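# Insert knob peg into top drawer, leave it open

## Task

Seat the square peg of the loose knob all the way into the hole on the top drawer, and have that drawer pulled out by 85 mm or more. It only counts if everything stays put without the robot holding it. Afterwards release all parts and move the grippers away.

## Robot and tools

Robot: two arms, left_arm and right_arm, facing each other across a table. left_arm's base sits on the +y side; the names say nothing about image sides. A part you hold may get pulled briefly, and loose objects may get nudged. Nothing may leave the table, and the arms must not collide or shove each other hard.

Frame: all printed positions use one scene frame. The origin is the table centre, +z is up, and the table surface is at z = +0.020 m. Positions are in metres, orientations are quaternions in w,x,y,z order, and velocities are in m/s and rad/s. The printed hand position is approximate, with larger errors when the arm is stretched far. end_effector_position is the point midway between the finger pads, 3 to 4 cm behind the tips. The fingers point along the gripper's +x axis and close along its y axis.

execute_actions takes an "actions" list with zero or one item, plus an optional boolean "pictures".
- Empty list: no command. It returns the state and camera images.
- Motion item: {"rows": [...], "steps": n}. n can be 1 to 15, and 15 is used if you omit it. There must be at least 5 steps. Each step lasts 1/30 s. Each row is used for one step. If there are fewer rows than steps, the last row repeats.
- Wait item: {"steps": n} with no rows, n up to 300. It lets that many steps pass since the previous result, and the time you spend replying counts toward them.

Each row is 14 numbers and covers both arms, even if only one moves. The first 7 are left_arm: waist, shoulder, elbow, wrist pitch, wrist yaw, wrist roll, then gripper opening. The next 7 are right_arm in the same order. The joint values are absolute target angles in radians, on the same scale as the Joint positions line. They are not offsets.

Joint ranges in radians, the same for both arms:
- waist: -3.054 to 3.054
- shoulder: 0.000 to 3.142
- elbow: 0.000 to 2.356
- wrist pitch: -1.571 to 1.571
- wrist yaw: -1.571 to 1.571
- wrist roll: -3.142 to 3.142

The true ends can differ from these by up to 0.010. A call is rejected, and nothing is sent, if a target is more than 0.010 beyond a range end and also farther out than that joint's last reading. Targets past the real end are clipped to it, and the result then says "joint sent to its limit". That note may refer to an earlier action that is still running.

Motion limits:
- Targets are held within a lead of the measured angle on each step: 0.211 rad for waist, shoulder and elbow, 0.213 for wrist pitch, 0.267 for wrist yaw, 0.228 for wrist roll.
- If the targets would move a gripper more than 70 mm from where it is, the whole arm's targets are scaled back.
- Friction can leave joints short of their targets, especially at long reach, and tiny changes may not move a joint at all. Check Joint positions after each move.

Gripper opening runs from -1 to 1. +1 is fully open, which is a 0.088 m pad gap. Empty fingers close at about -0.80, and values below that close no further. Going from open to closed takes at least about 0.5 s. Away from +1, the fingers settle where grip_measured equals your command. To hold a part, command about 0.07 below its grip_measured; a smaller margin gives a lighter grip. Readings have a fixed per-arm error of about 1 mm. Under full squeeze they read up to about 3 mm (0.061) narrower than the actual pads. Parts thinner than about 3 mm get proportionally less force. Pad force tops out around 34 to 49 N.

grip_effort_n is the motor's own output in newtons, not the contact force. Negative means closing and positive means opening. It caps at about 83 N and can be this high during free motion or against a stop. It has a per-arm offset, usually within 5.7 N, and it stays nonzero at rest. At the start it reads n/a.

Result lines:
- The state line gives each arm's pose and velocities.
- Joint positions and Joint velocities give the six joints, then the pad gap in metres.
- "joint command not followed" means a clearance check changed or blocked some joint targets; the rest of the row still ran.
- HELD marks steps on which your row was not fully sent.
- A result is captured 5 steps before its action finishes. Those last steps run while you compose your next reply, and the simulation keeps advancing during replies.
- Between calls, the arms keep heading to the last row's targets. They stop once everything is nearly still or a step is HELD. After that, only a new action pushes them further. Fingers already in motion keep going.

Faults and heat:
- If a joint's contact torque reaches its load limit, that arm freezes for 10 s and the rest of the call is dropped. Limits in N m: waist 17, shoulder 21.1, elbow 21, wrist pitch 5.55, wrist yaw 5.53, wrist roll 5.19. Held weight counts toward these.
- Holding loads heats the motors. A MOTOR HOT warning appears from 50 °C.
- At 95 °C the arm is held still (OVER-TEMPERATURE FAULT). If it has not cooled 30 to 60 s later, the arm and its gripper lose power and go limp.
- Avoid drops, slips, slamming, and very hard pushes. Move smoothly.

Pictures are included only when the actions list is empty or "pictures": true is passed. The cameras, each 504x504, are cam_high, cam_low, cam_left_wrist and cam_right_wrist.

zoom_image: {"camera": name, "region": [x0, y0, x1, y1]} in pixel coordinates of that camera's latest full image, with (0,0) at the top-left. The region can be at most 504 by 504. It returns an enlarged view.

finished_scene: {"scene": n}, where n is the current scene's number. Its result says whether the goal was met and gives the next task, if any. Replying without any tool call ends the run.

Suggested order: look first. Grip the drawer handle and pull the top drawer out beyond 85 mm. Pick up the knob, align its square peg with the hole, and press it fully in. Open the grippers, back away, confirm with the cameras, then finish.

Each tool is called in YAML: its name, and indented under it one key for each argument.

## Session

execute_actions:
  actions: []

Scene clock: 0.00 s of 4500.00 s.
left_arm: end_effector_position=(+0.1322, +0.1468, +0.3880) grip_measured=+0.981 grip_effort_n=n/a end_effector_quat_wxyz=(+0.807, -0.018, -0.025, -0.589) end_effector_velocity=(+0.000, +0.000, -0.004) end_effector_angular_velocity=(+0.009, +0.011, +0.004) | right_arm: end_effector_position=(+0.2122, -0.1565, +0.4500) grip_measured=+0.983 grip_effort_n=n/a end_effector_quat_wxyz=(+0.854, +0.015, -0.018, +0.521) end_effector_velocity=(-0.002, +0.000, -0.002) end_effector_angular_velocity=(-0.010, -0.003, +0.009)
Joint positions: left_arm=[-0.006  0.846  0.651  0.256  0.008 -0.001  0.087] | right_arm=[-0.006  0.855  0.648  0.253 -0.001  0.007  0.087]
Joint velocities: left_arm=[-0.002 -0.002 -0.007 -0.007 -0.007 -0.007  0.   ] | right_arm=[ 0.002 -0.002 -0.002 -0.007 -0.007 -0.007 -0.   ]
Motor temperatures (°C, as the motors report them): left_arm=[26 28 26 27 26 26] | right_arm=[25 25 25 25 28 26]
Heat: left arm: hottest shoulder 28 °C (+0.0 °C/min); right arm: hottest wrist yaw 28 °C (+0.0 °C/min).

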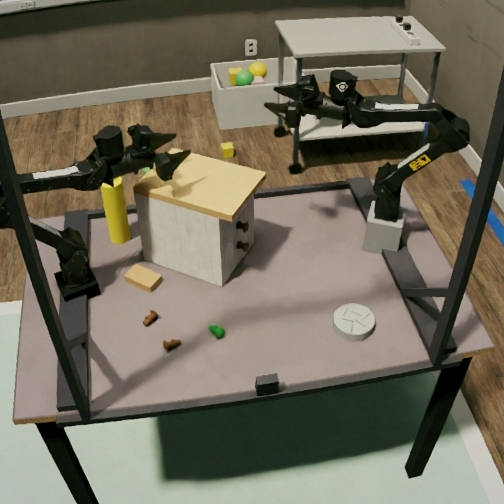

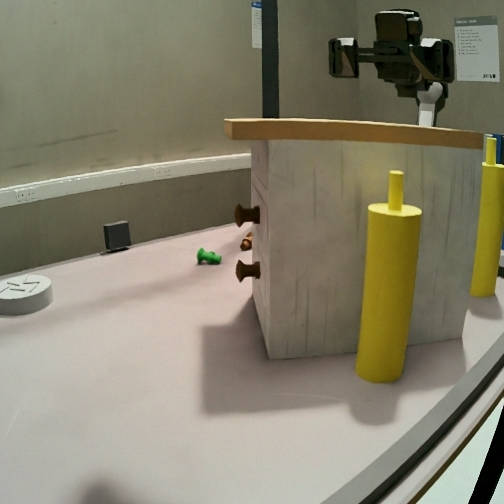

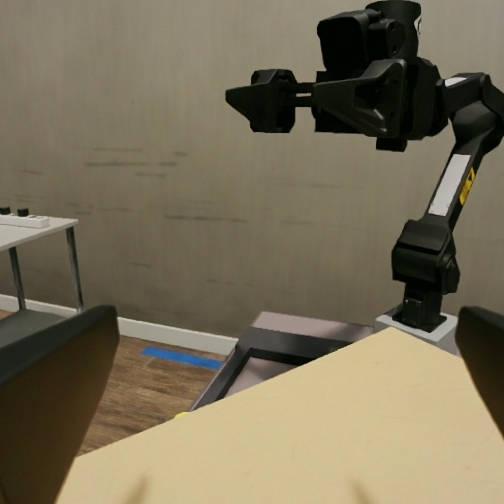

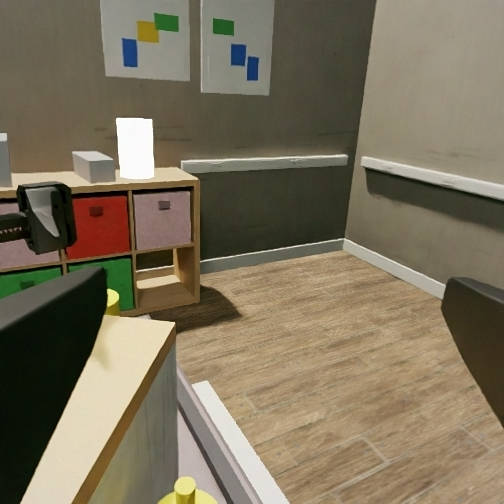

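zoom_image:
  camera: "cam_high"
  region: [100, 180, 300, 380]

zoom_image:
  camera: "cam_low"
  region: [170, 150, 310, 300]

Region (100, 180, 300, 380) of cam_high's 504x504 image, scaled by 2.520, with more detail than that image has.

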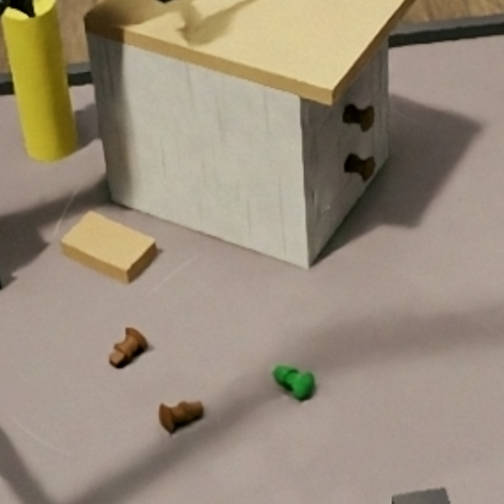

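Region (170, 150, 310, 300) of cam_low's 504x504 image, scaled by 3.360, with more detail than that image has; it fills the left 470 columns of this view, and the rest is white.

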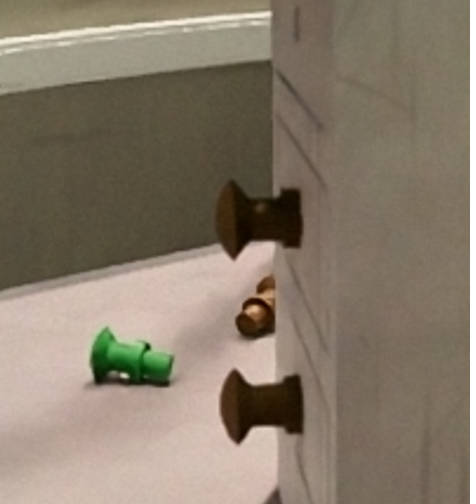

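execute_actions:
  actions:
    - {"rows":[[-1.0,1.0,0.65,-0.9,0,0,1,0.9,0.855,0.4,0.0,0,0,1]]}

execute_actions:
  actions:
    - {"steps":45}
  pictures: true

Scene clock: 1.43 s of 4500.00 s.
left_arm: end_effector_position=(+0.0173, +0.1226, +0.2964) grip_measured=+0.981 grip_effort_n=-3.0 end_effector_quat_wxyz=(+0.683, +0.146, +0.118, -0.706) end_effector_velocity=(-0.320, +0.075, -0.021) end_effector_angular_velocity=(+0.530, -0.182, -0.901) | right_arm: end_effector_position=(+0.0983, -0.1439, +0.3023) grip_measured=+0.983 grip_effort_n=-3.0 end_effector_quat_wxyz=(+0.730, -0.129, +0.147, +0.655) end_effector_velocity=(-0.547, -0.029, -0.280) end_effector_angular_velocity=(-0.841, +0.103, +1.837)
Joint positions: left_arm=[-0.399  0.962  0.699 -0.113 -0.045  0.018  0.087] | right_arm=[0.367 0.852 0.432 0.026 0.004 0.007 0.087]
Joint velocities: left_arm=[-1.121 -0.071  0.32  -0.93  -0.256  0.051 -0.   ] | right_arm=[ 1.819  0.027 -0.432 -0.388 -0.022  0.007 -0.   ]
Motor temperatures (°C, as the motors report them): left_arm=[26 28 26 27 26 26] | right_arm=[25 25 25 25 28 26]
Heat: left arm: hottest shoulder 28 °C (+0.0 °C/min); right arm: hottest wrist yaw 28 °C (+0.0 °C/min).
Steps of this call (steps 1 to 33: nothing new was sent; steps 34 to 43: the first 10 steps of this action). Readings (joint positions):
34: left_arm=[-0.019 0.857 0.652 0.238 -0.003 -0.001] | right_arm=[0.004 0.855 0.638 0.247 0.006 0.007]
35: left_arm=[-0.057 0.872 0.661 0.202 -0.006 -0.001] | right_arm=[0.033 0.849 0.623 0.223 0.006 0.007]
37: left_arm=[-0.141 0.918 0.666 0.115 -0.002 -0.001] | right_arm=[0.092 0.845 0.575 0.160 0.004 0.007]
41: left_arm=[-0.317 0.965 0.678 -0.047 -0.024 0.007] | right_arm=[0.250 0.850 0.468 0.060 0.004 0.007]
43: the state above

Scene clock: 2.93 s of 4500.00 s.
left_arm: end_effector_position=(-0.0894, +0.2910, +0.1558) grip_measured=+0.981 grip_effort_n=-3.5 end_effector_quat_wxyz=(+0.351, +0.523, +0.251, -0.735) end_effector_velocity=(-0.001, -0.000, -0.001) end_effector_angular_velocity=(-0.005, -0.002, +0.002) | right_arm: end_effector_position=(-0.0535, -0.1736, +0.2868) grip_measured=+0.983 grip_effort_n=-3.5 end_effector_quat_wxyz=(+0.528, -0.183, +0.121, +0.821) end_effector_velocity=(+0.002, +0.000, +0.000) end_effector_angular_velocity=(+0.002, -0.010, -0.006)
Joint positions: left_arm=[-0.997  0.997  0.656 -0.897  0.003  0.003  0.087] | right_arm=[ 0.897  0.853  0.409  0.002 -0.003  0.005  0.087]
Joint velocities: left_arm=[-0.007  0.002 -0.002  0.007 -0.007 -0.007 -0.   ] | right_arm=[-0.002 -0.002  0.002 -0.007  0.007 -0.007  0.   ]
Motor temperatures (°C, as the motors report them): left_arm=[26 28 27 27 26 26] | right_arm=[25 25 26 25 28 26]
Heat: left arm: hottest shoulder 28 °C (+0.0 °C/min); right arm: hottest wrist yaw 28 °C (+0.0 °C/min).
Kept back: nothing.
Steps of this call (steps 1 to 5: the last 5 steps of your previous action; steps 6 to 45: the robot went on to your last target). Readings (joint positions):
1: left_arm=[-0.435 0.959 0.709 -0.144 -0.053 0.020] | right_arm=[0.428 0.853 0.420 0.016 0.003 0.007]
2: left_arm=[-0.469 0.956 0.718 -0.172 -0.061 0.022] | right_arm=[0.488 0.853 0.413 0.010 0.003 0.007]
4: left_arm=[-0.530 0.950 0.734 -0.222 -0.076 0.026] | right_arm=[0.608 0.853 0.409 0.007 0.003 0.007]
8: left_arm=[-0.669 0.951 0.731 -0.370 -0.024 0.011] | right_arm=[0.827 0.853 0.409 0.004 -0.004 0.006]
45: the state above
All arms were judged still, so your last target was given up. Only a new action makes them travel on or press farther. Fingers that are still opening or closing keep moving.

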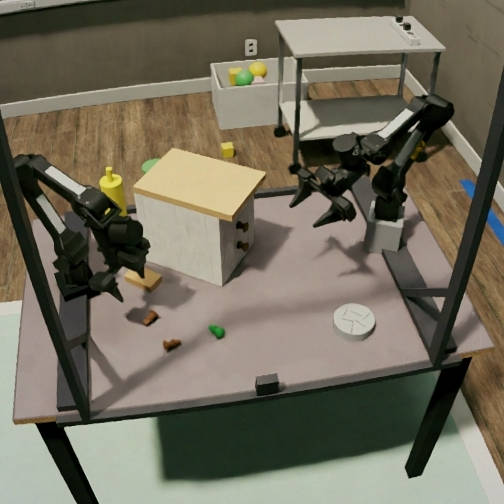

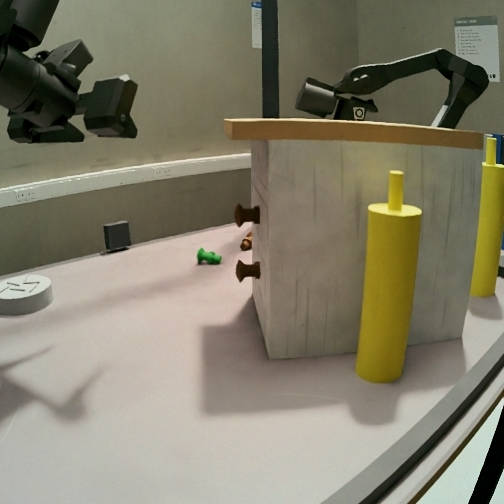

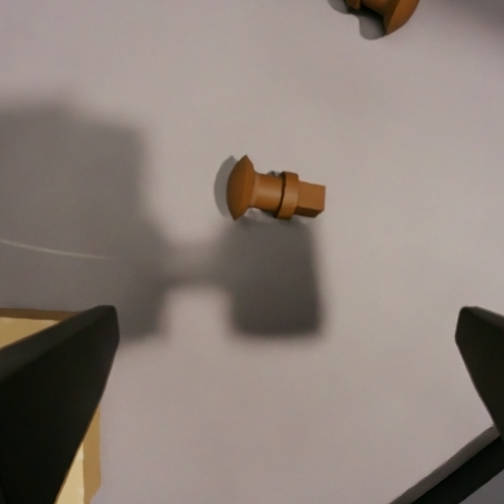

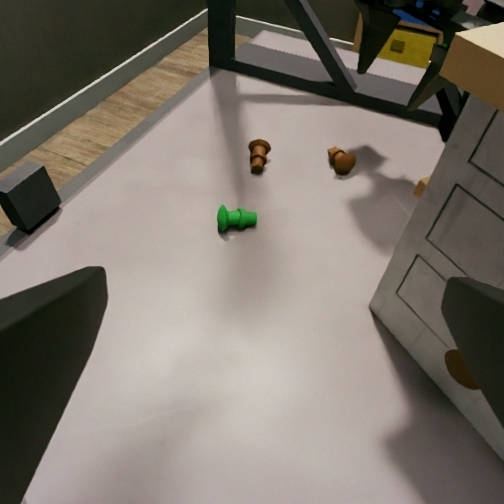

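execute_actions:
  actions:
    - {"rows":[[-1.0,1.4,1.0,-0.977,0,0,1,0.6,0.855,0.3,0.3,0,0,1],[-1.0,1.4,1.0,-0.977,0,0,1,0.6,0.855,0.3,0.3,0,0,1],[-1.0,1.4,1.0,-0.977,0,0,1,0.6,0.855,0.3,0.3,0,0,1],[-1.0,1.4,1.0,-0.977,0,0,1,0.6,0.855,0.3,0.3,0,0,1],[-1.0,1.736,1.142,-0.977,0,0,1,0.6,0.855,0.3,0.3,0,0,1]]}

execute_actions:
  actions:
    - {"steps":40}
  pictures: true

Scene clock: 6.03 s of 4500.00 s.
left_arm: end_effector_position=(-0.1539, +0.2104, +0.1735) grip_measured=+0.981 grip_effort_n=-3.0 end_effector_quat_wxyz=(+0.333, +0.571, +0.275, -0.698) end_effector_velocity=(-0.081, -0.102, -0.312) end_effector_angular_velocity=(+0.870, -0.699, +0.021) | right_arm: end_effector_position=(+0.0265, -0.1422, +0.3020) grip_measured=+0.983 grip_effort_n=-4.0 end_effector_quat_wxyz=(+0.653, -0.094, +0.084, +0.747) end_effector_velocity=(+0.020, +0.002, +0.004) end_effector_angular_velocity=(+0.047, +0.001, -0.062)
Joint positions: left_arm=[-0.998  1.534  1.126 -0.965  0.003  0.003  0.087] | right_arm=[0.609 0.853 0.312 0.289 0.004 0.004 0.087]
Joint velocities: left_arm=[-0.002  1.58   0.457  0.007 -0.007 -0.022  0.   ] | right_arm=[-0.071 -0.007 -0.027  0.066 -0.007 -0.007 -0.   ]
Motor temperatures (°C, as the motors report them): left_arm=[26 28 27 27 26 26] | right_arm=[25 25 26 26 28 26]
Heat: left arm: hottest shoulder 28 °C (+0.0 °C/min); right arm: hottest wrist yaw 28 °C (+0.0 °C/min).
Steps of this call (steps 1 to 83: nothing new was sent; steps 84 to 93: the first 10 steps of this action). Readings (joint positions):
84: left_arm=[-0.997 1.023 0.680 -0.924 0.003 0.003] | right_arm=[0.876 0.853 0.394 0.040 -0.017 0.004]
85: left_arm=[-0.998 1.077 0.731 -0.960 0.003 0.003] | right_arm=[0.817 0.853 0.368 0.110 -0.013 0.004]
87: left_arm=[-0.998 1.202 0.849 -0.953 0.003 0.003] | right_arm=[0.699 0.853 0.332 0.201 0.003 0.004]
91: left_arm=[-0.998 1.429 1.073 -0.965 0.003 0.003] | right_arm=[0.617 0.853 0.313 0.278 0.005 0.004]
93: the state above

Scene clock: 7.37 s of 4500.00 s.
left_arm: end_effector_position=(-0.1520, +0.2128, +0.1212) grip_measured=+0.981 grip_effort_n=-3.0 end_effector_quat_wxyz=(+0.305, +0.637, +0.306, -0.639) end_effector_velocity=(+0.003, +0.001, +0.000) end_effector_angular_velocity=(+0.001, -0.010, +0.010) | right_arm: end_effector_position=(+0.0282, -0.1419, +0.3024) grip_measured=+0.983 grip_effort_n=-4.0 end_effector_quat_wxyz=(+0.655, -0.092, +0.083, +0.745) end_effector_velocity=(-0.000, -0.001, -0.002) end_effector_angular_velocity=(-0.007, -0.006, +0.006)
Joint positions: left_arm=[-0.998  1.73   1.138 -0.977  0.003  0.003  0.087] | right_arm=[0.603 0.853 0.309 0.297 0.003 0.004 0.087]
Joint velocities: left_arm=[ 0.002 -0.002 -0.002 -0.007 -0.007 -0.007 -0.   ] | right_arm=[-0.002 -0.002 -0.002 -0.007 -0.007 -0.007 -0.   ]
Motor temperatures (°C, as the motors report them): left_arm=[26 28 27 27 26 26] | right_arm=[25 25 26 26 28 26]
Heat: left arm: hottest shoulder 28 °C (+0.0 °C/min); right arm: hottest wrist yaw 28 °C (+0.0 °C/min).
Kept back: nothing.
Steps of this call (steps 1 to 5: the last 5 steps of your previous action; steps 6 to 30: the robot went on to your last target; steps 31 to 40: nothing new was sent). Readings (joint positions):
1: left_arm=[-0.998 1.587 1.137 -0.966 0.003 0.003] | right_arm=[0.607 0.853 0.311 0.291 0.003 0.004]
2: left_arm=[-0.998 1.635 1.140 -0.967 0.003 0.003] | right_arm=[0.605 0.853 0.310 0.293 0.003 0.004]
4: left_arm=[-0.998 1.704 1.136 -0.977 0.003 0.003] | right_arm=[0.604 0.853 0.309 0.295 0.003 0.004]
8: left_arm=[-0.998 1.730 1.135 -0.978 0.003 0.003] | right_arm=[0.603 0.853 0.309 0.297 0.003 0.004]
40: the state above
All arms were judged still, so your last target was given up. Only a new action makes them travel on or press farther. Fingers that are still opening or closing keep moving.

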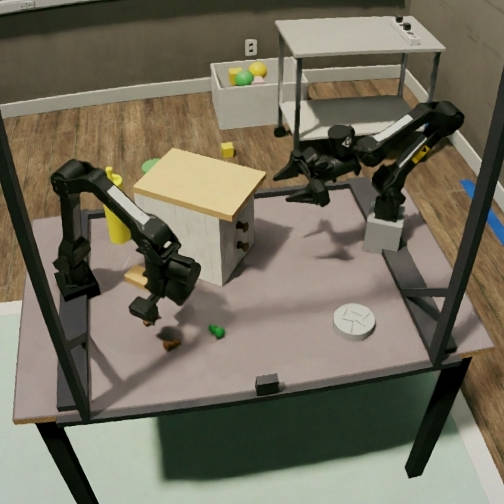

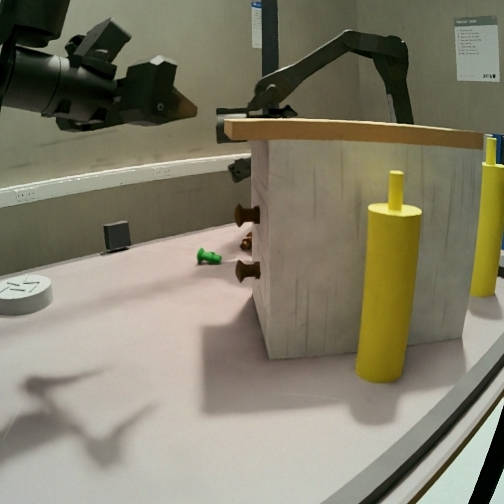

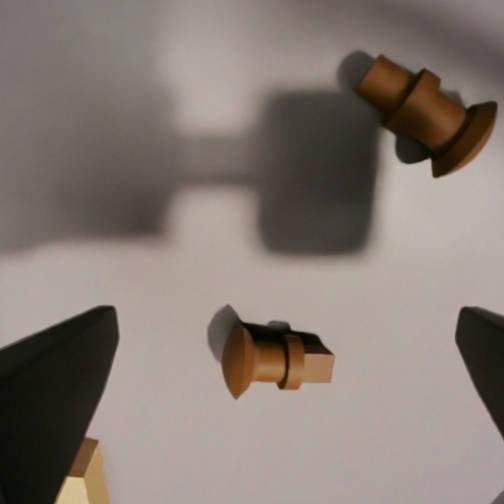

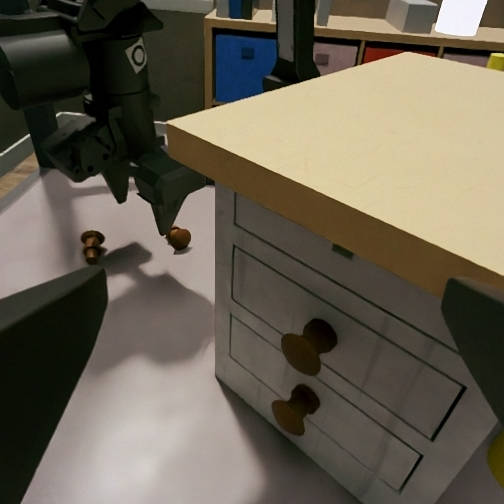

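execute_actions:
  actions:
    - {"rows":[[-1.06,1.659,0.923,-0.835,0,1.6,0.3,0.6,0.855,0.3,0.3,0,0,1]]}

execute_actions:
  actions:
    - {"steps":30}
  pictures: true

Scene clock: 7.97 s of 4500.00 s.
left_arm: end_effector_position=(-0.1440, +0.2480, +0.0907) grip_measured=+0.321 grip_effort_n=-15.6 end_effector_quat_wxyz=(+0.072, +0.704, +0.074, -0.703) end_effector_velocity=(-0.008, -0.012, +0.013) end_effector_angular_velocity=(-0.079, +0.069, -1.895) | right_arm: end_effector_position=(+0.0283, -0.1419, +0.3024) grip_measured=+0.983 grip_effort_n=-4.0 end_effector_quat_wxyz=(+0.655, -0.092, +0.083, +0.745) end_effector_velocity=(-0.000, -0.000, +0.000) end_effector_angular_velocity=(-0.002, -0.006, +0.006)
Joint positions: left_arm=[-1.058  1.668  0.934 -0.84  -0.     0.629  0.055] | right_arm=[0.602 0.853 0.309 0.297 0.003 0.004 0.087]
Joint velocities: left_arm=[ 0.002 -0.056 -0.002  0.051 -0.007  1.897 -0.012] | right_arm=[-0.002 -0.002  0.002 -0.007 -0.007 -0.007 -0.   ]
Motor temperatures (°C, as the motors report them): left_arm=[26 29 27 27 26 26] | right_arm=[25 25 26 26 28 26]
Heat: left arm: hottest shoulder 29 °C (+7.5 °C/min); right arm: hottest wrist yaw 28 °C (+0.0 °C/min).
Steps of this call (steps 1 to 8: nothing new was sent; steps 9 to 18: the first 10 steps of this action). Readings (joint positions):
9: left_arm=[-1.001 1.722 1.112 -0.943 -0.000 0.043] | right_arm=[0.603 0.853 0.309 0.297 0.003 0.004]
10: left_arm=[-1.013 1.700 1.064 -0.893 -0.003 0.112] | right_arm=[0.603 0.853 0.309 0.297 0.003 0.004]
12: left_arm=[-1.043 1.675 0.987 -0.882 -0.001 0.241] | right_arm=[0.603 0.853 0.309 0.297 0.003 0.004]
16: left_arm=[-1.058 1.672 0.935 -0.847 -0.000 0.500] | right_arm=[0.602 0.853 0.309 0.297 0.003 0.004]
18: the state above

Scene clock: 8.97 s of 4500.00 s.
left_arm: end_effector_position=(-0.1441, +0.2478, +0.0910) grip_measured=+0.302 grip_effort_n=-16.0 end_effector_quat_wxyz=(-0.262, +0.656, -0.263, -0.657) end_effector_velocity=(+0.000, +0.003, -0.001) end_effector_angular_velocity=(+0.014, -0.003, +0.005) | right_arm: end_effector_position=(+0.0283, -0.1419, +0.3024) grip_measured=+0.983 grip_effort_n=-4.0 end_effector_quat_wxyz=(+0.655, -0.092, +0.083, +0.745) end_effector_velocity=(-0.000, -0.000, +0.001) end_effector_angular_velocity=(+0.008, -0.004, +0.006)
Joint positions: left_arm=[-1.058  1.665  0.932 -0.837 -0.     1.597  0.054] | right_arm=[0.602 0.853 0.309 0.297 0.003 0.004 0.087]
Joint velocities: left_arm=[-0.002  0.002 -0.002 -0.007  0.007 -0.007 -0.   ] | right_arm=[-0.002 -0.002 -0.002  0.007 -0.007 -0.007 -0.   ]
Motor temperatures (°C, as the motors report them): left_arm=[26 29 27 27 26 26] | right_arm=[25 25 26 26 28 26]
Heat: left arm: hottest shoulder 29 °C (+6.7 °C/min); right arm: hottest wrist yaw 28 °C (+0.0 °C/min).
Kept back: nothing.
Steps of this call (steps 1 to 5: the last 5 steps of your previous action; steps 6 to 30: the robot went on to your last target). Readings (joint positions):
1: left_arm=[-1.058 1.666 0.934 -0.838 -0.000 0.693] | right_arm=[0.602 0.853 0.309 0.297 0.003 0.004]
2: left_arm=[-1.058 1.666 0.934 -0.838 -0.000 0.758] | right_arm=[0.602 0.853 0.309 0.297 0.003 0.004]
4: left_arm=[-1.058 1.665 0.933 -0.838 -0.000 0.888] | right_arm=[0.602 0.853 0.309 0.297 0.003 0.004]
8: left_arm=[-1.058 1.665 0.932 -0.837 -0.000 1.146] | right_arm=[0.602 0.853 0.309 0.297 0.003 0.004]
30: the state above

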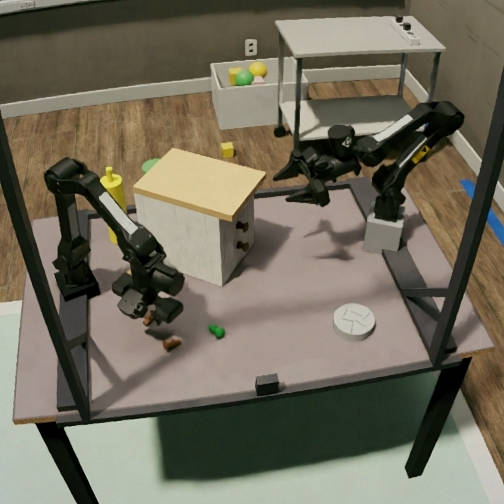

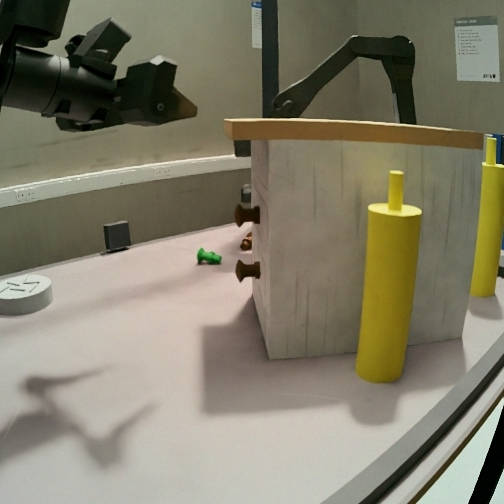

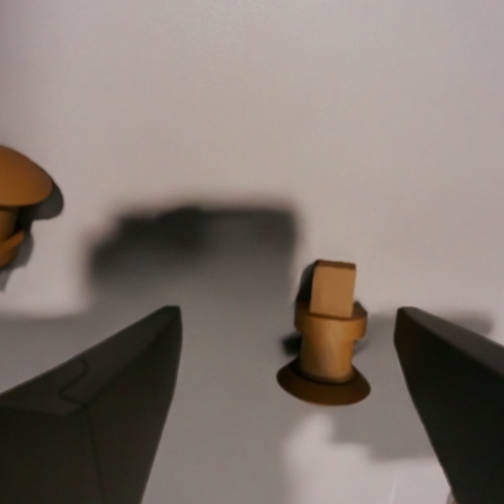

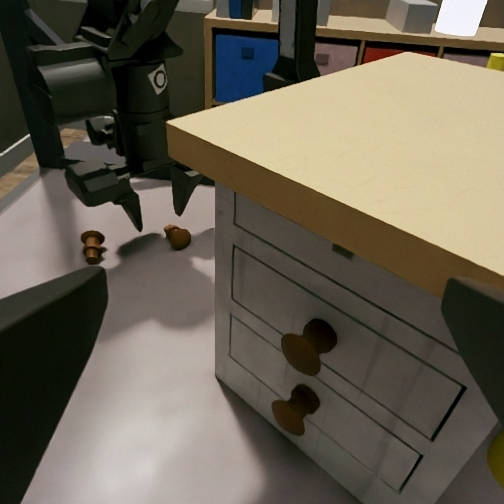

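execute_actions:
  actions:
    - {"rows":[[-1.07,1.663,0.806,-0.714,0,1.68,0.3,0.6,0.855,0.3,0.3,0,0,1]]}

execute_actions:
  actions:
    - {"steps":10}
  pictures: true

Scene clock: 9.47 s of 4500.00 s.
left_arm: end_effector_position=(-0.1359, +0.2604, +0.0667) grip_measured=+0.302 grip_effort_n=-15.6 end_effector_quat_wxyz=(-0.289, +0.644, -0.293, -0.645) end_effector_velocity=(-0.000, -0.001, +0.000) end_effector_angular_velocity=(-0.010, -0.000, -0.010) | right_arm: end_effector_position=(+0.0283, -0.1419, +0.3024) grip_measured=+0.983 grip_effort_n=-4.0 end_effector_quat_wxyz=(+0.655, -0.092, +0.083, +0.745) end_effector_velocity=(-0.000, -0.001, -0.002) end_effector_angular_velocity=(-0.007, -0.006, +0.006)
Joint positions: left_arm=[-1.068  1.661  0.814 -0.718 -0.     1.675  0.054] | right_arm=[0.602 0.853 0.309 0.297 0.003 0.004 0.087]
Joint velocities: left_arm=[-0.002 -0.002 -0.002  0.007 -0.007  0.007 -0.   ] | right_arm=[-0.002 -0.002 -0.002 -0.007 -0.007 -0.007  0.   ]
Motor temperatures (°C, as the motors report them): left_arm=[26 29 27 27 26 26] | right_arm=[25 25 26 26 28 26]
Heat: left arm: hottest shoulder 29 °C (+6.3 °C/min); right arm: hottest wrist yaw 28 °C (+0.0 °C/min).
Steps of this call (steps 1 to 5: the robot went on to your last target; steps 6 to 15: the first 10 steps of this action). Readings (joint positions):
6: left_arm=[-1.059 1.664 0.916 -0.812 -0.000 1.613] | right_arm=[0.602 0.853 0.309 0.297 0.003 0.004]
7: left_arm=[-1.061 1.659 0.890 -0.770 -0.000 1.633] | right_arm=[0.602 0.853 0.309 0.297 0.003 0.004]
9: left_arm=[-1.065 1.659 0.847 -0.749 -0.000 1.657] | right_arm=[0.602 0.853 0.309 0.297 0.003 0.004]
13: left_arm=[-1.068 1.661 0.814 -0.724 -0.000 1.673] | right_arm=[0.602 0.853 0.309 0.297 0.003 0.004]
15: the state above

Scene clock: 9.80 s of 4500.00 s.
left_arm: end_effector_position=(-0.1360, +0.2602, +0.0667) grip_measured=+0.302 grip_effort_n=-16.0 end_effector_quat_wxyz=(-0.289, +0.643, -0.294, -0.645) end_effector_velocity=(+0.004, +0.004, +0.000) end_effector_angular_velocity=(+0.011, -0.020, +0.005) | right_arm: end_effector_position=(+0.0283, -0.1419, +0.3024) grip_measured=+0.983 grip_effort_n=-4.0 end_effector_quat_wxyz=(+0.655, -0.092, +0.083, +0.745) end_effector_velocity=(-0.000, -0.000, +0.000) end_effector_angular_velocity=(-0.002, -0.006, +0.006)
Joint positions: left_arm=[-1.068  1.661  0.814 -0.716 -0.     1.677  0.054] | right_arm=[0.602 0.853 0.309 0.297 0.003 0.004 0.087]
Joint velocities: left_arm=[-0.002 -0.002 -0.002 -0.022 -0.007 -0.007 -0.   ] | right_arm=[-0.002 -0.002  0.002 -0.007 -0.007 -0.007 -0.   ]
Motor temperatures (°C, as the motors report them): left_arm=[26 29 27 27 26 26] | right_arm=[25 25 26 27 28 26]
Heat: left arm: hottest shoulder 29 °C (+6.1 °C/min); right arm: hottest wrist yaw 28 °C (+0.0 °C/min).
Kept back: nothing.
Steps of this call (steps 1 to 5: the last 5 steps of your previous action; steps 6 to 10: the robot went on to your last target). Readings (joint positions):
1: left_arm=[-1.068 1.661 0.814 -0.718 -0.000 1.676] | right_arm=[0.602 0.853 0.309 0.297 0.003 0.004]
2: left_arm=[-1.068 1.661 0.814 -0.718 -0.000 1.676] | right_arm=[0.602 0.853 0.309 0.297 0.003 0.004]
4: left_arm=[-1.068 1.661 0.814 -0.717 -0.000 1.677] | right_arm=[0.602 0.853 0.309 0.297 0.003 0.004]
8: left_arm=[-1.068 1.661 0.814 -0.716 -0.000 1.677] | right_arm=[0.602 0.853 0.309 0.297 0.003 0.004]
10: the state above

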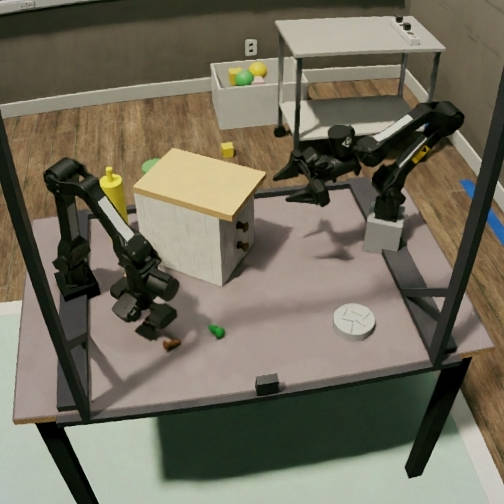

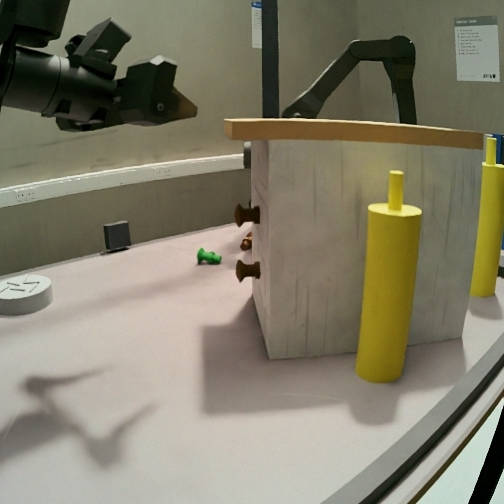

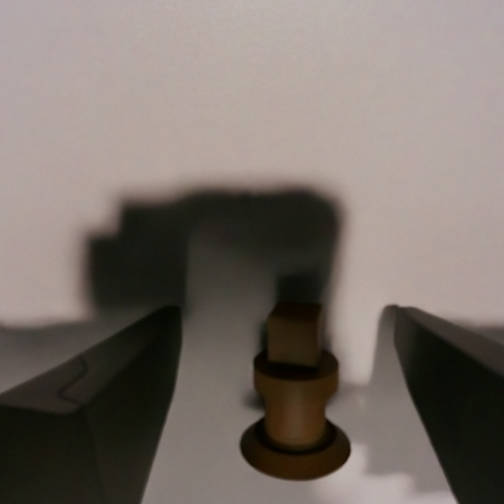

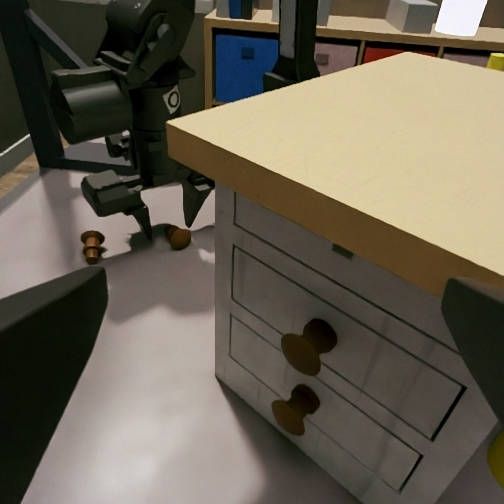

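Lower ~7 mm, then close.

execute_actions:
  actions:
    - {"rows":[[-1.08,1.69,0.815,-0.69,0,1.68,0.3,0.6,0.855,0.3,0.3,0,0,1]]}

execute_actions:
  actions:
    - {"rows":[[-1.08,1.69,0.815,-0.69,0,1.68,-0.68,0.6,0.855,0.3,0.3,0,0,1]]}

execute_actions:
  actions:
    - {"steps":15}
  pictures: true

Scene clock: 10.30 s of 4500.00 s.
left_arm: end_effector_position=(-0.1400, +0.2597, +0.0621) grip_measured=+0.302 grip_effort_n=-15.6 end_effector_quat_wxyz=(-0.291, +0.641, -0.299, -0.644) end_effector_velocity=(+0.002, +0.001, +0.000) end_effector_angular_velocity=(+0.000, -0.010, +0.005) | right_arm: end_effector_position=(+0.0283, -0.1419, +0.3024) grip_measured=+0.983 grip_effort_n=-4.0 end_effector_quat_wxyz=(+0.655, -0.092, +0.083, +0.745) end_effector_velocity=(-0.000, -0.001, -0.002) end_effector_angular_velocity=(-0.007, -0.006, +0.006)
Joint positions: left_arm=[-1.077  1.68   0.814 -0.693 -0.     1.677  0.054] | right_arm=[0.602 0.853 0.309 0.297 0.003 0.004 0.087]
Joint velocities: left_arm=[-0.002 -0.002 -0.002 -0.007 -0.007 -0.007 -0.   ] | right_arm=[-0.002 -0.002 -0.002 -0.007 -0.007 -0.007  0.   ]
Motor temperatures (°C, as the motors report them): left_arm=[26 29 28 27 26 26] | right_arm=[25 25 26 27 28 26]
Heat: left arm: hottest shoulder 29 °C (+5.8 °C/min); right arm: hottest wrist yaw 28 °C (+0.0 °C/min).
Steps of this call (steps 1 to 5: the robot went on to your last target; steps 6 to 15: the first 10 steps of this action). Readings (joint positions):
6: left_arm=[-1.068 1.662 0.814 -0.713 -0.000 1.677] | right_arm=[0.602 0.853 0.309 0.297 0.003 0.004]
7: left_arm=[-1.071 1.666 0.814 -0.706 -0.000 1.677] | right_arm=[0.602 0.853 0.309 0.297 0.003 0.004]
9: left_arm=[-1.075 1.675 0.814 -0.697 -0.000 1.677] | right_arm=[0.602 0.853 0.309 0.297 0.003 0.004]
13: left_arm=[-1.077 1.680 0.814 -0.693 -0.000 1.677] | right_arm=[0.602 0.853 0.309 0.297 0.003 0.004]
15: the state above

Scene clock: 10.80 s of 4500.00 s.
left_arm: end_effector_position=(-0.1401, +0.2596, +0.0620) grip_measured=-0.620 grip_effort_n=-83.5 end_effector_quat_wxyz=(-0.291, +0.641, -0.299, -0.644) end_effector_velocity=(+0.002, +0.001, +0.000) end_effector_angular_velocity=(+0.000, -0.010, +0.005) | right_arm: end_effector_position=(+0.0283, -0.1419, +0.3024) grip_measured=+0.983 grip_effort_n=-4.0 end_effector_quat_wxyz=(+0.655, -0.092, +0.083, +0.745) end_effector_velocity=(-0.000, -0.002, -0.004) end_effector_angular_velocity=(-0.011, -0.007, +0.006)
Joint positions: left_arm=[-1.077  1.681  0.814 -0.692 -0.     1.677  0.009] | right_arm=[0.602 0.853 0.309 0.297 0.003 0.004 0.087]
Joint velocities: left_arm=[-0.002 -0.002 -0.002 -0.007 -0.007 -0.007 -0.009] | right_arm=[-0.002 -0.002 -0.007 -0.007 -0.007 -0.007 -0.001]
Motor temperatures (°C, as the motors report them): left_arm=[26 29 28 27 26 26] | right_arm=[25 25 27 27 28 26]
Heat: left arm: hottest shoulder 29 °C (+5.6 °C/min); right arm: hottest wrist yaw 28 °C (+0.0 °C/min).
Steps of this call (steps 1 to 5: the last 5 steps of your previous action; steps 6 to 15: the first 10 steps of this action). Readings (joint positions):
6: left_arm=[-1.077 1.681 0.814 -0.692 -0.000 1.677] | right_arm=[0.602 0.853 0.309 0.297 0.003 0.004]
7: left_arm=[-1.077 1.681 0.814 -0.692 -0.000 1.677] | right_arm=[0.602 0.853 0.309 0.297 0.003 0.004]
9: left_arm=[-1.077 1.681 0.814 -0.692 -0.000 1.677] | right_arm=[0.602 0.853 0.309 0.297 0.003 0.004]
13: left_arm=[-1.077 1.681 0.814 -0.692 -0.000 1.677] | right_arm=[0.602 0.853 0.309 0.297 0.003 0.004]
15: the state above

Scene clock: 11.30 s of 4500.00 s.
left_arm: end_effector_position=(-0.1401, +0.2596, +0.0620) grip_measured=-0.620 grip_effort_n=-83.5 end_effector_quat_wxyz=(-0.291, +0.641, -0.299, -0.644) end_effector_velocity=(+0.005, -0.002, +0.000) end_effector_angular_velocity=(-0.020, -0.032, -0.009) | right_arm: end_effector_position=(+0.0283, -0.1419, +0.3024) grip_measured=+0.983 grip_effort_n=-4.0 end_effector_quat_wxyz=(+0.655, -0.092, +0.083, +0.745) end_effector_velocity=(-0.002, -0.003, -0.007) end_effector_angular_velocity=(-0.028, +0.009, +0.017)
Joint positions: left_arm=[-1.077  1.681  0.814 -0.692 -0.     1.677  0.009] | right_arm=[0.602 0.853 0.309 0.297 0.003 0.004 0.087]
Joint velocities: left_arm=[-0.002 -0.002 -0.002 -0.007 -0.037  0.007 -0.   ] | right_arm=[-0.002 -0.002 -0.007 -0.022 -0.022  0.007 -0.   ]
Motor temperatures (°C, as the motors report them): left_arm=[26 29 28 27 26 26] | right_arm=[25 25 27 27 28 26]
Heat: left arm: hottest shoulder 29 °C (+5.3 °C/min); right arm: hottest wrist yaw 28 °C (+0.0 °C/min).
Kept back: nothing.
Steps of this call (steps 1 to 5: the last 5 steps of your previous action; steps 6 to 15: the robot went on to your last target). Readings (joint positions):
1: left_arm=[-1.077 1.681 0.814 -0.692 -0.000 1.677] | right_arm=[0.602 0.853 0.309 0.297 0.003 0.004]
2: left_arm=[-1.077 1.681 0.814 -0.692 -0.000 1.677] | right_arm=[0.602 0.853 0.309 0.297 0.003 0.004]
4: left_arm=[-1.077 1.681 0.814 -0.692 -0.000 1.677] | right_arm=[0.602 0.853 0.309 0.297 0.003 0.004]
8: left_arm=[-1.077 1.681 0.814 -0.692 -0.000 1.677] | right_arm=[0.602 0.853 0.309 0.297 0.003 0.004]
15: the state above
All arms were judged still, so your last target was given up. Only a new action makes them travel on or press farther. Fingers that are still opening or closing keep moving.

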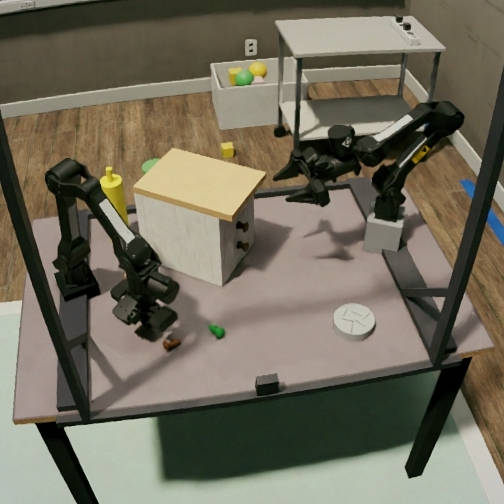

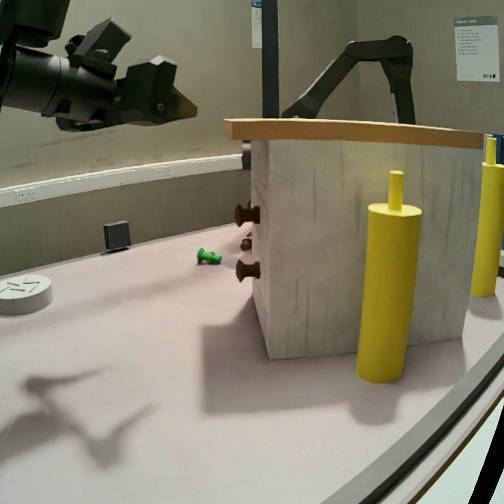

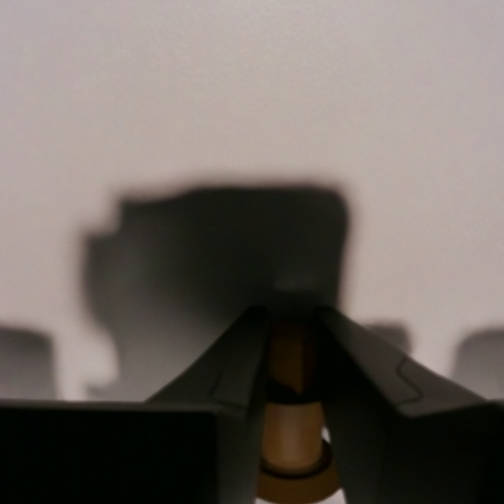

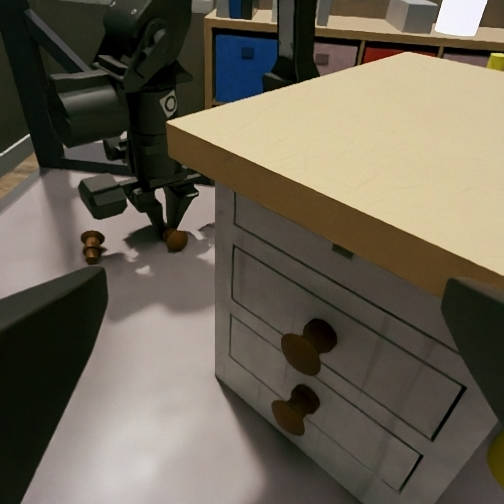

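execute_actions:
  actions:
    - {"rows":[[-1.0,1.75,1.3,-1.1,0,2.054,-0.7,0.97,0.855,0.3,0.5,0,0,1]]}

execute_actions:
  actions:
    - {"rows":[[-0.9,2.31,2.10,-1.36,0,2.054,-0.7,0.97,1.6,0.3,1.2,0,0,1]]}

execute_actions:
  actions:
    - {"rows":[[-0.9,2.31,2.10,-1.36,0,2.054,-0.7,0.97,2.2,0.6,1.54,0,0,1]]}

execute_actions:
  actions:
    - {"rows":[[-0.9,2.31,2.10,-1.36,0,2.054,-0.7,0.97,2.405,0.742,1.54,0,0,1]]}

execute_actions:
  actions:
    - {"steps":20}
  pictures: true

Scene clock: 12.37 s of 4500.00 s.
left_arm: end_effector_position=(-0.1649, +0.1985, +0.1521) grip_measured=-0.620 grip_effort_n=-83.5 end_effector_quat_wxyz=(-0.371, +0.593, -0.395, -0.596) end_effector_velocity=(-0.047, -0.062, +0.140) end_effector_angular_velocity=(-0.224, +0.146, -0.155) | right_arm: end_effector_position=(-0.0759, -0.1690, +0.3421) grip_measured=+0.983 grip_effort_n=-4.0 end_effector_quat_wxyz=(+0.514, -0.023, +0.016, +0.857) end_effector_velocity=(-0.033, -0.016, +0.026) end_effector_angular_velocity=(+0.098, +0.060, +0.117)
Joint positions: left_arm=[-1.002  1.74   1.277 -1.072  0.001  2.037  0.009] | right_arm=[ 0.957  0.854  0.304  0.494 -0.004  0.004  0.087]
Joint velocities: left_arm=[-0.002 -0.042  0.51  -0.286 -0.022  0.154 -0.   ] | right_arm=[ 0.125 -0.002  0.002  0.11   0.007  0.007 -0.   ]
Motor temperatures (°C, as the motors report them): left_arm=[26 29 28 27 26 26] | right_arm=[25 25 27 27 28 26]
Heat: left arm: hottest shoulder 29 °C (+4.9 °C/min); right arm: hottest wrist yaw 28 °C (+0.0 °C/min).
Steps of this call (steps 1 to 22: nothing new was sent; steps 23 to 32: the first 10 steps of this action). Readings (joint positions):
23: left_arm=[-1.072 1.689 0.840 -0.733 0.002 1.721] | right_arm=[0.623 0.854 0.306 0.326 0.018 0.004]
24: left_arm=[-1.056 1.710 0.891 -0.812 0.003 1.791] | right_arm=[0.683 0.856 0.300 0.381 0.013 0.004]
26: left_arm=[-1.022 1.738 1.004 -0.919 0.001 1.913] | right_arm=[0.807 0.855 0.302 0.455 0.002 0.004]
30: left_arm=[-1.002 1.742 1.219 -1.053 0.001 2.021] | right_arm=[0.943 0.854 0.304 0.482 -0.005 0.004]
32: the state above

Scene clock: 12.87 s of 4500.00 s.
left_arm: end_effector_position=(-0.1820, +0.1099, +0.1207) grip_measured=-0.620 grip_effort_n=-83.5 end_effector_quat_wxyz=(-0.410, +0.612, -0.299, -0.607) end_effector_velocity=(-0.182, -0.268, -0.071) end_effector_angular_velocity=(-0.330, +0.205, -0.030) | right_arm: end_effector_position=(-0.1045, -0.1219, +0.2993) grip_measured=+0.983 grip_effort_n=-4.0 end_effector_quat_wxyz=(+0.511, -0.005, +0.005, +0.860) end_effector_velocity=(-0.056, +0.103, -0.285) end_effector_angular_velocity=(-0.308, -0.175, +0.005)
Joint positions: left_arm=[-0.897  2.245  1.862 -1.346 -0.     2.052  0.009] | right_arm=[ 0.967  1.404  0.308  1.082 -0.003  0.004  0.087]
Joint velocities: left_arm=[-0.022  1.082  1.565 -0.095 -0.007  0.007  0.   ] | right_arm=[-0.002  1.707 -0.002  1.355 -0.007 -0.007 -0.   ]
Motor temperatures (°C, as the motors report them): left_arm=[26 29 28 27 26 26] | right_arm=[25 25 27 27 28 26]
Heat: left arm: hottest shoulder 29 °C (+4.7 °C/min); right arm: hottest wrist yaw 28 °C (+0.0 °C/min).
Steps of this call (steps 1 to 5: the last 5 steps of your previous action; steps 6 to 15: the first 10 steps of this action). Readings (joint positions):
6: left_arm=[-0.997 1.769 1.323 -1.142 0.004 2.050] | right_arm=[0.966 0.879 0.302 0.535 -0.003 0.004]
7: left_arm=[-0.978 1.817 1.387 -1.223 0.006 2.052] | right_arm=[0.967 0.932 0.303 0.612 -0.003 0.004]
9: left_arm=[-0.932 1.928 1.512 -1.283 0.002 2.052] | right_arm=[0.967 1.052 0.309 0.727 -0.003 0.004]
13: left_arm=[-0.896 2.156 1.748 -1.342 -0.000 2.052] | right_arm=[0.967 1.288 0.308 0.967 -0.003 0.004]
15: the state above

Scene clock: 13.37 s of 4500.00 s.
left_arm: end_effector_position=(-0.2097, +0.0682, +0.1539) grip_measured=-0.620 grip_effort_n=-83.5 end_effector_quat_wxyz=(-0.352, +0.611, -0.360, -0.611) end_effector_velocity=(+0.003, +0.004, +0.000) end_effector_angular_velocity=(+0.015, -0.018, +0.020) | right_arm: end_effector_position=(-0.1468, -0.0439, +0.2276) grip_measured=+0.983 grip_effort_n=-4.0 end_effector_quat_wxyz=(+0.511, +0.012, -0.005, +0.860) end_effector_velocity=(+0.005, -0.010, -0.601) end_effector_angular_velocity=(-1.231, -0.675, +0.005)
Joint positions: left_arm=[-0.898  2.3    2.098 -1.358 -0.     2.052  0.009] | right_arm=[ 0.967  2.091  0.598  1.517 -0.003  0.004  0.087]
Joint velocities: left_arm=[-0.002 -0.002 -0.002 -0.022 -0.007 -0.022  0.   ] | right_arm=[-0.002  1.394 -0.017  0.007 -0.007 -0.007 -0.   ]
Motor temperatures (°C, as the motors report them): left_arm=[26 30 28 27 26 26] | right_arm=[25 25 27 27 28 26]
Heat: left arm: hottest shoulder 30 °C (+9.0 °C/min); right arm: hottest wrist yaw 28 °C (+0.0 °C/min).
Steps of this call (steps 1 to 5: the last 5 steps of your previous action; steps 6 to 15: the first 10 steps of this action). Readings (joint positions):
6: left_arm=[-0.898 2.303 2.074 -1.355 -0.000 2.052] | right_arm=[0.967 1.607 0.319 1.211 -0.003 0.004]
7: left_arm=[-0.898 2.299 2.087 -1.355 -0.000 2.052] | right_arm=[0.967 1.665 0.364 1.281 -0.003 0.004]
9: left_arm=[-0.898 2.297 2.098 -1.356 -0.000 2.052] | right_arm=[0.967 1.785 0.487 1.401 -0.003 0.004]
13: left_arm=[-0.898 2.300 2.098 -1.358 -0.000 2.052] | right_arm=[0.967 1.989 0.597 1.515 -0.003 0.004]
15: the state above

Scene clock: 13.87 s of 4500.00 s.
left_arm: end_effector_position=(-0.2097, +0.0682, +0.1539) grip_measured=-0.620 grip_effort_n=-83.5 end_effector_quat_wxyz=(-0.352, +0.611, -0.360, -0.611) end_effector_velocity=(+0.001, +0.002, +0.000) end_effector_angular_velocity=(+0.002, -0.010, +0.005) | right_arm: end_effector_position=(-0.1558, -0.0276, +0.1351) grip_measured=+0.983 grip_effort_n=-4.0 end_effector_quat_wxyz=(+0.510, -0.053, +0.034, +0.858) end_effector_velocity=(-0.014, +0.026, +0.040) end_effector_angular_velocity=(+0.143, +0.070, +0.006)
Joint positions: left_arm=[-0.898  2.3    2.098 -1.358 -0.     2.052  0.009] | right_arm=[ 0.968  2.393  0.73   1.537 -0.003  0.004  0.087]
Joint velocities: left_arm=[-0.002 -0.002 -0.002 -0.007 -0.007 -0.007 -0.   ] | right_arm=[-0.002 -0.007  0.1    0.051 -0.007 -0.007  0.   ]
Motor temperatures (°C, as the motors report them): left_arm=[26 30 28 27 26 26] | right_arm=[25 25 27 27 28 26]
Heat: left arm: hottest shoulder 30 °C (+8.7 °C/min); right arm: hottest wrist yaw 28 °C (+0.0 °C/min).
Steps of this call (steps 1 to 5: the last 5 steps of your previous action; steps 6 to 15: the first 10 steps of this action). Readings (joint positions):
6: left_arm=[-0.898 2.300 2.098 -1.358 -0.000 2.052] | right_arm=[0.967 2.211 0.610 1.547 -0.003 0.004]
7: left_arm=[-0.898 2.300 2.098 -1.358 -0.000 2.052] | right_arm=[0.967 2.254 0.652 1.562 -0.003 0.004]
9: left_arm=[-0.898 2.300 2.098 -1.358 -0.000 2.052] | right_arm=[0.968 2.334 0.717 1.536 -0.003 0.004]
13: left_arm=[-0.898 2.300 2.098 -1.358 -0.000 2.052] | right_arm=[0.968 2.392 0.724 1.533 -0.003 0.004]
15: the state above

Scene clock: 14.53 s of 4500.00 s.
left_arm: end_effector_position=(-0.2097, +0.0682, +0.1539) grip_measured=-0.620 grip_effort_n=-83.5 end_effector_quat_wxyz=(-0.352, +0.611, -0.360, -0.611) end_effector_velocity=(+0.007, +0.002, +0.000) end_effector_angular_velocity=(+0.007, -0.030, +0.010) | right_arm: end_effector_position=(-0.1568, -0.0258, +0.1375) grip_measured=+0.983 grip_effort_n=-4.4 end_effector_quat_wxyz=(+0.510, -0.049, +0.032, +0.858) end_effector_velocity=(+0.000, -0.001, -0.001) end_effector_angular_velocity=(+0.004, -0.022, +0.007)
Joint positions: left_arm=[-0.898  2.3    2.098 -1.358 -0.     2.052  0.009] | right_arm=[ 0.968  2.393  0.737  1.539 -0.003  0.004  0.087]
Joint velocities: left_arm=[ 0.002 -0.002 -0.002 -0.022 -0.022 -0.007 -0.   ] | right_arm=[-0.002 -0.002 -0.002 -0.007 -0.007 -0.022 -0.   ]
Motor temperatures (°C, as the motors report them): left_arm=[26 30 28 27 26 26] | right_arm=[25 25 27 27 28 26]
Heat: left arm: hottest shoulder 30 °C (+8.3 °C/min); right arm: hottest wrist yaw 28 °C (+0.0 °C/min).
Kept back: nothing.
Steps of this call (steps 1 to 5: the last 5 steps of your previous action; steps 6 to 15: the robot went on to your last target; steps 16 to 20: nothing new was sent). Readings (joint positions):
1: left_arm=[-0.898 2.300 2.098 -1.358 -0.000 2.052] | right_arm=[0.968 2.393 0.733 1.539 -0.003 0.004]
2: left_arm=[-0.898 2.300 2.098 -1.358 -0.000 2.052] | right_arm=[0.968 2.393 0.736 1.539 -0.003 0.004]
4: left_arm=[-0.898 2.300 2.098 -1.358 -0.000 2.052] | right_arm=[0.968 2.393 0.737 1.539 -0.003 0.004]
8: left_arm=[-0.898 2.300 2.098 -1.358 -0.000 2.052] | right_arm=[0.968 2.393 0.737 1.539 -0.003 0.004]
20: the state above
All arms were judged still, so your last target was given up. Only a new action makes them travel on or press farther. Fingers that are still opening or closing keep moving.

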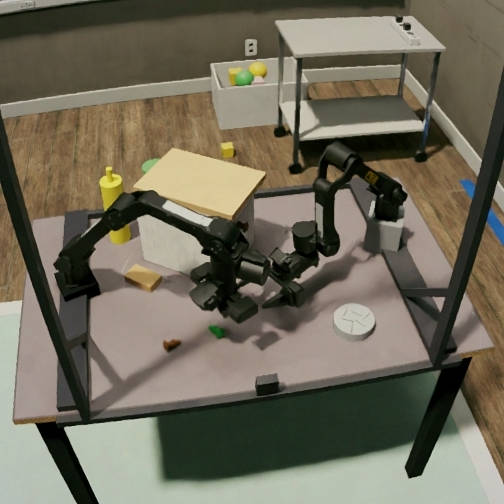

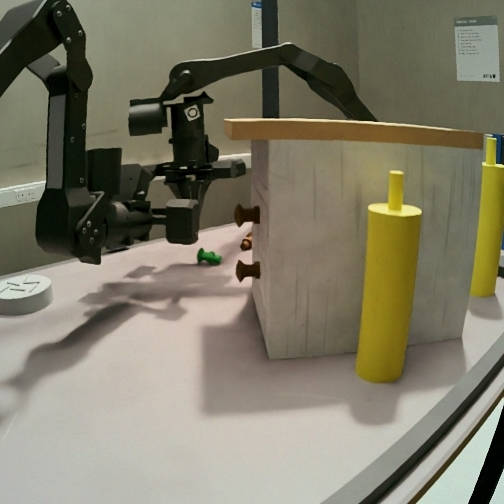

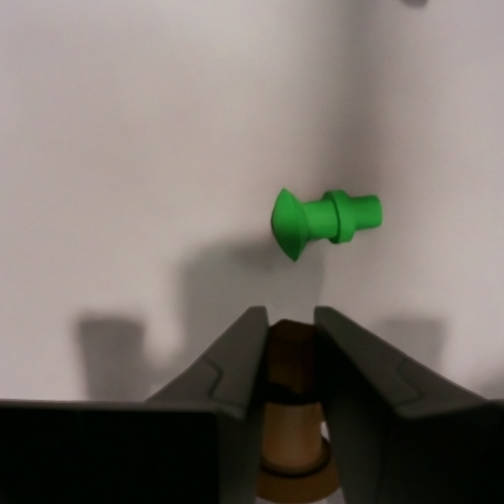

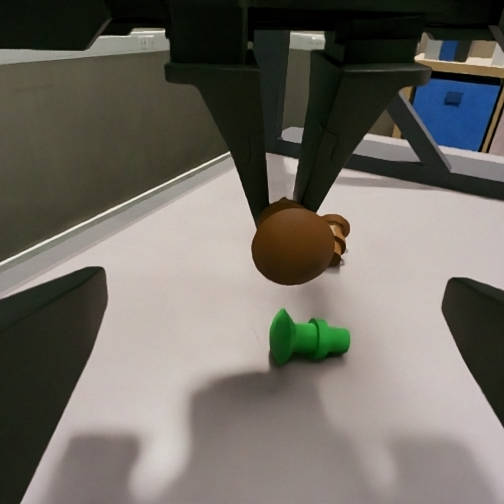

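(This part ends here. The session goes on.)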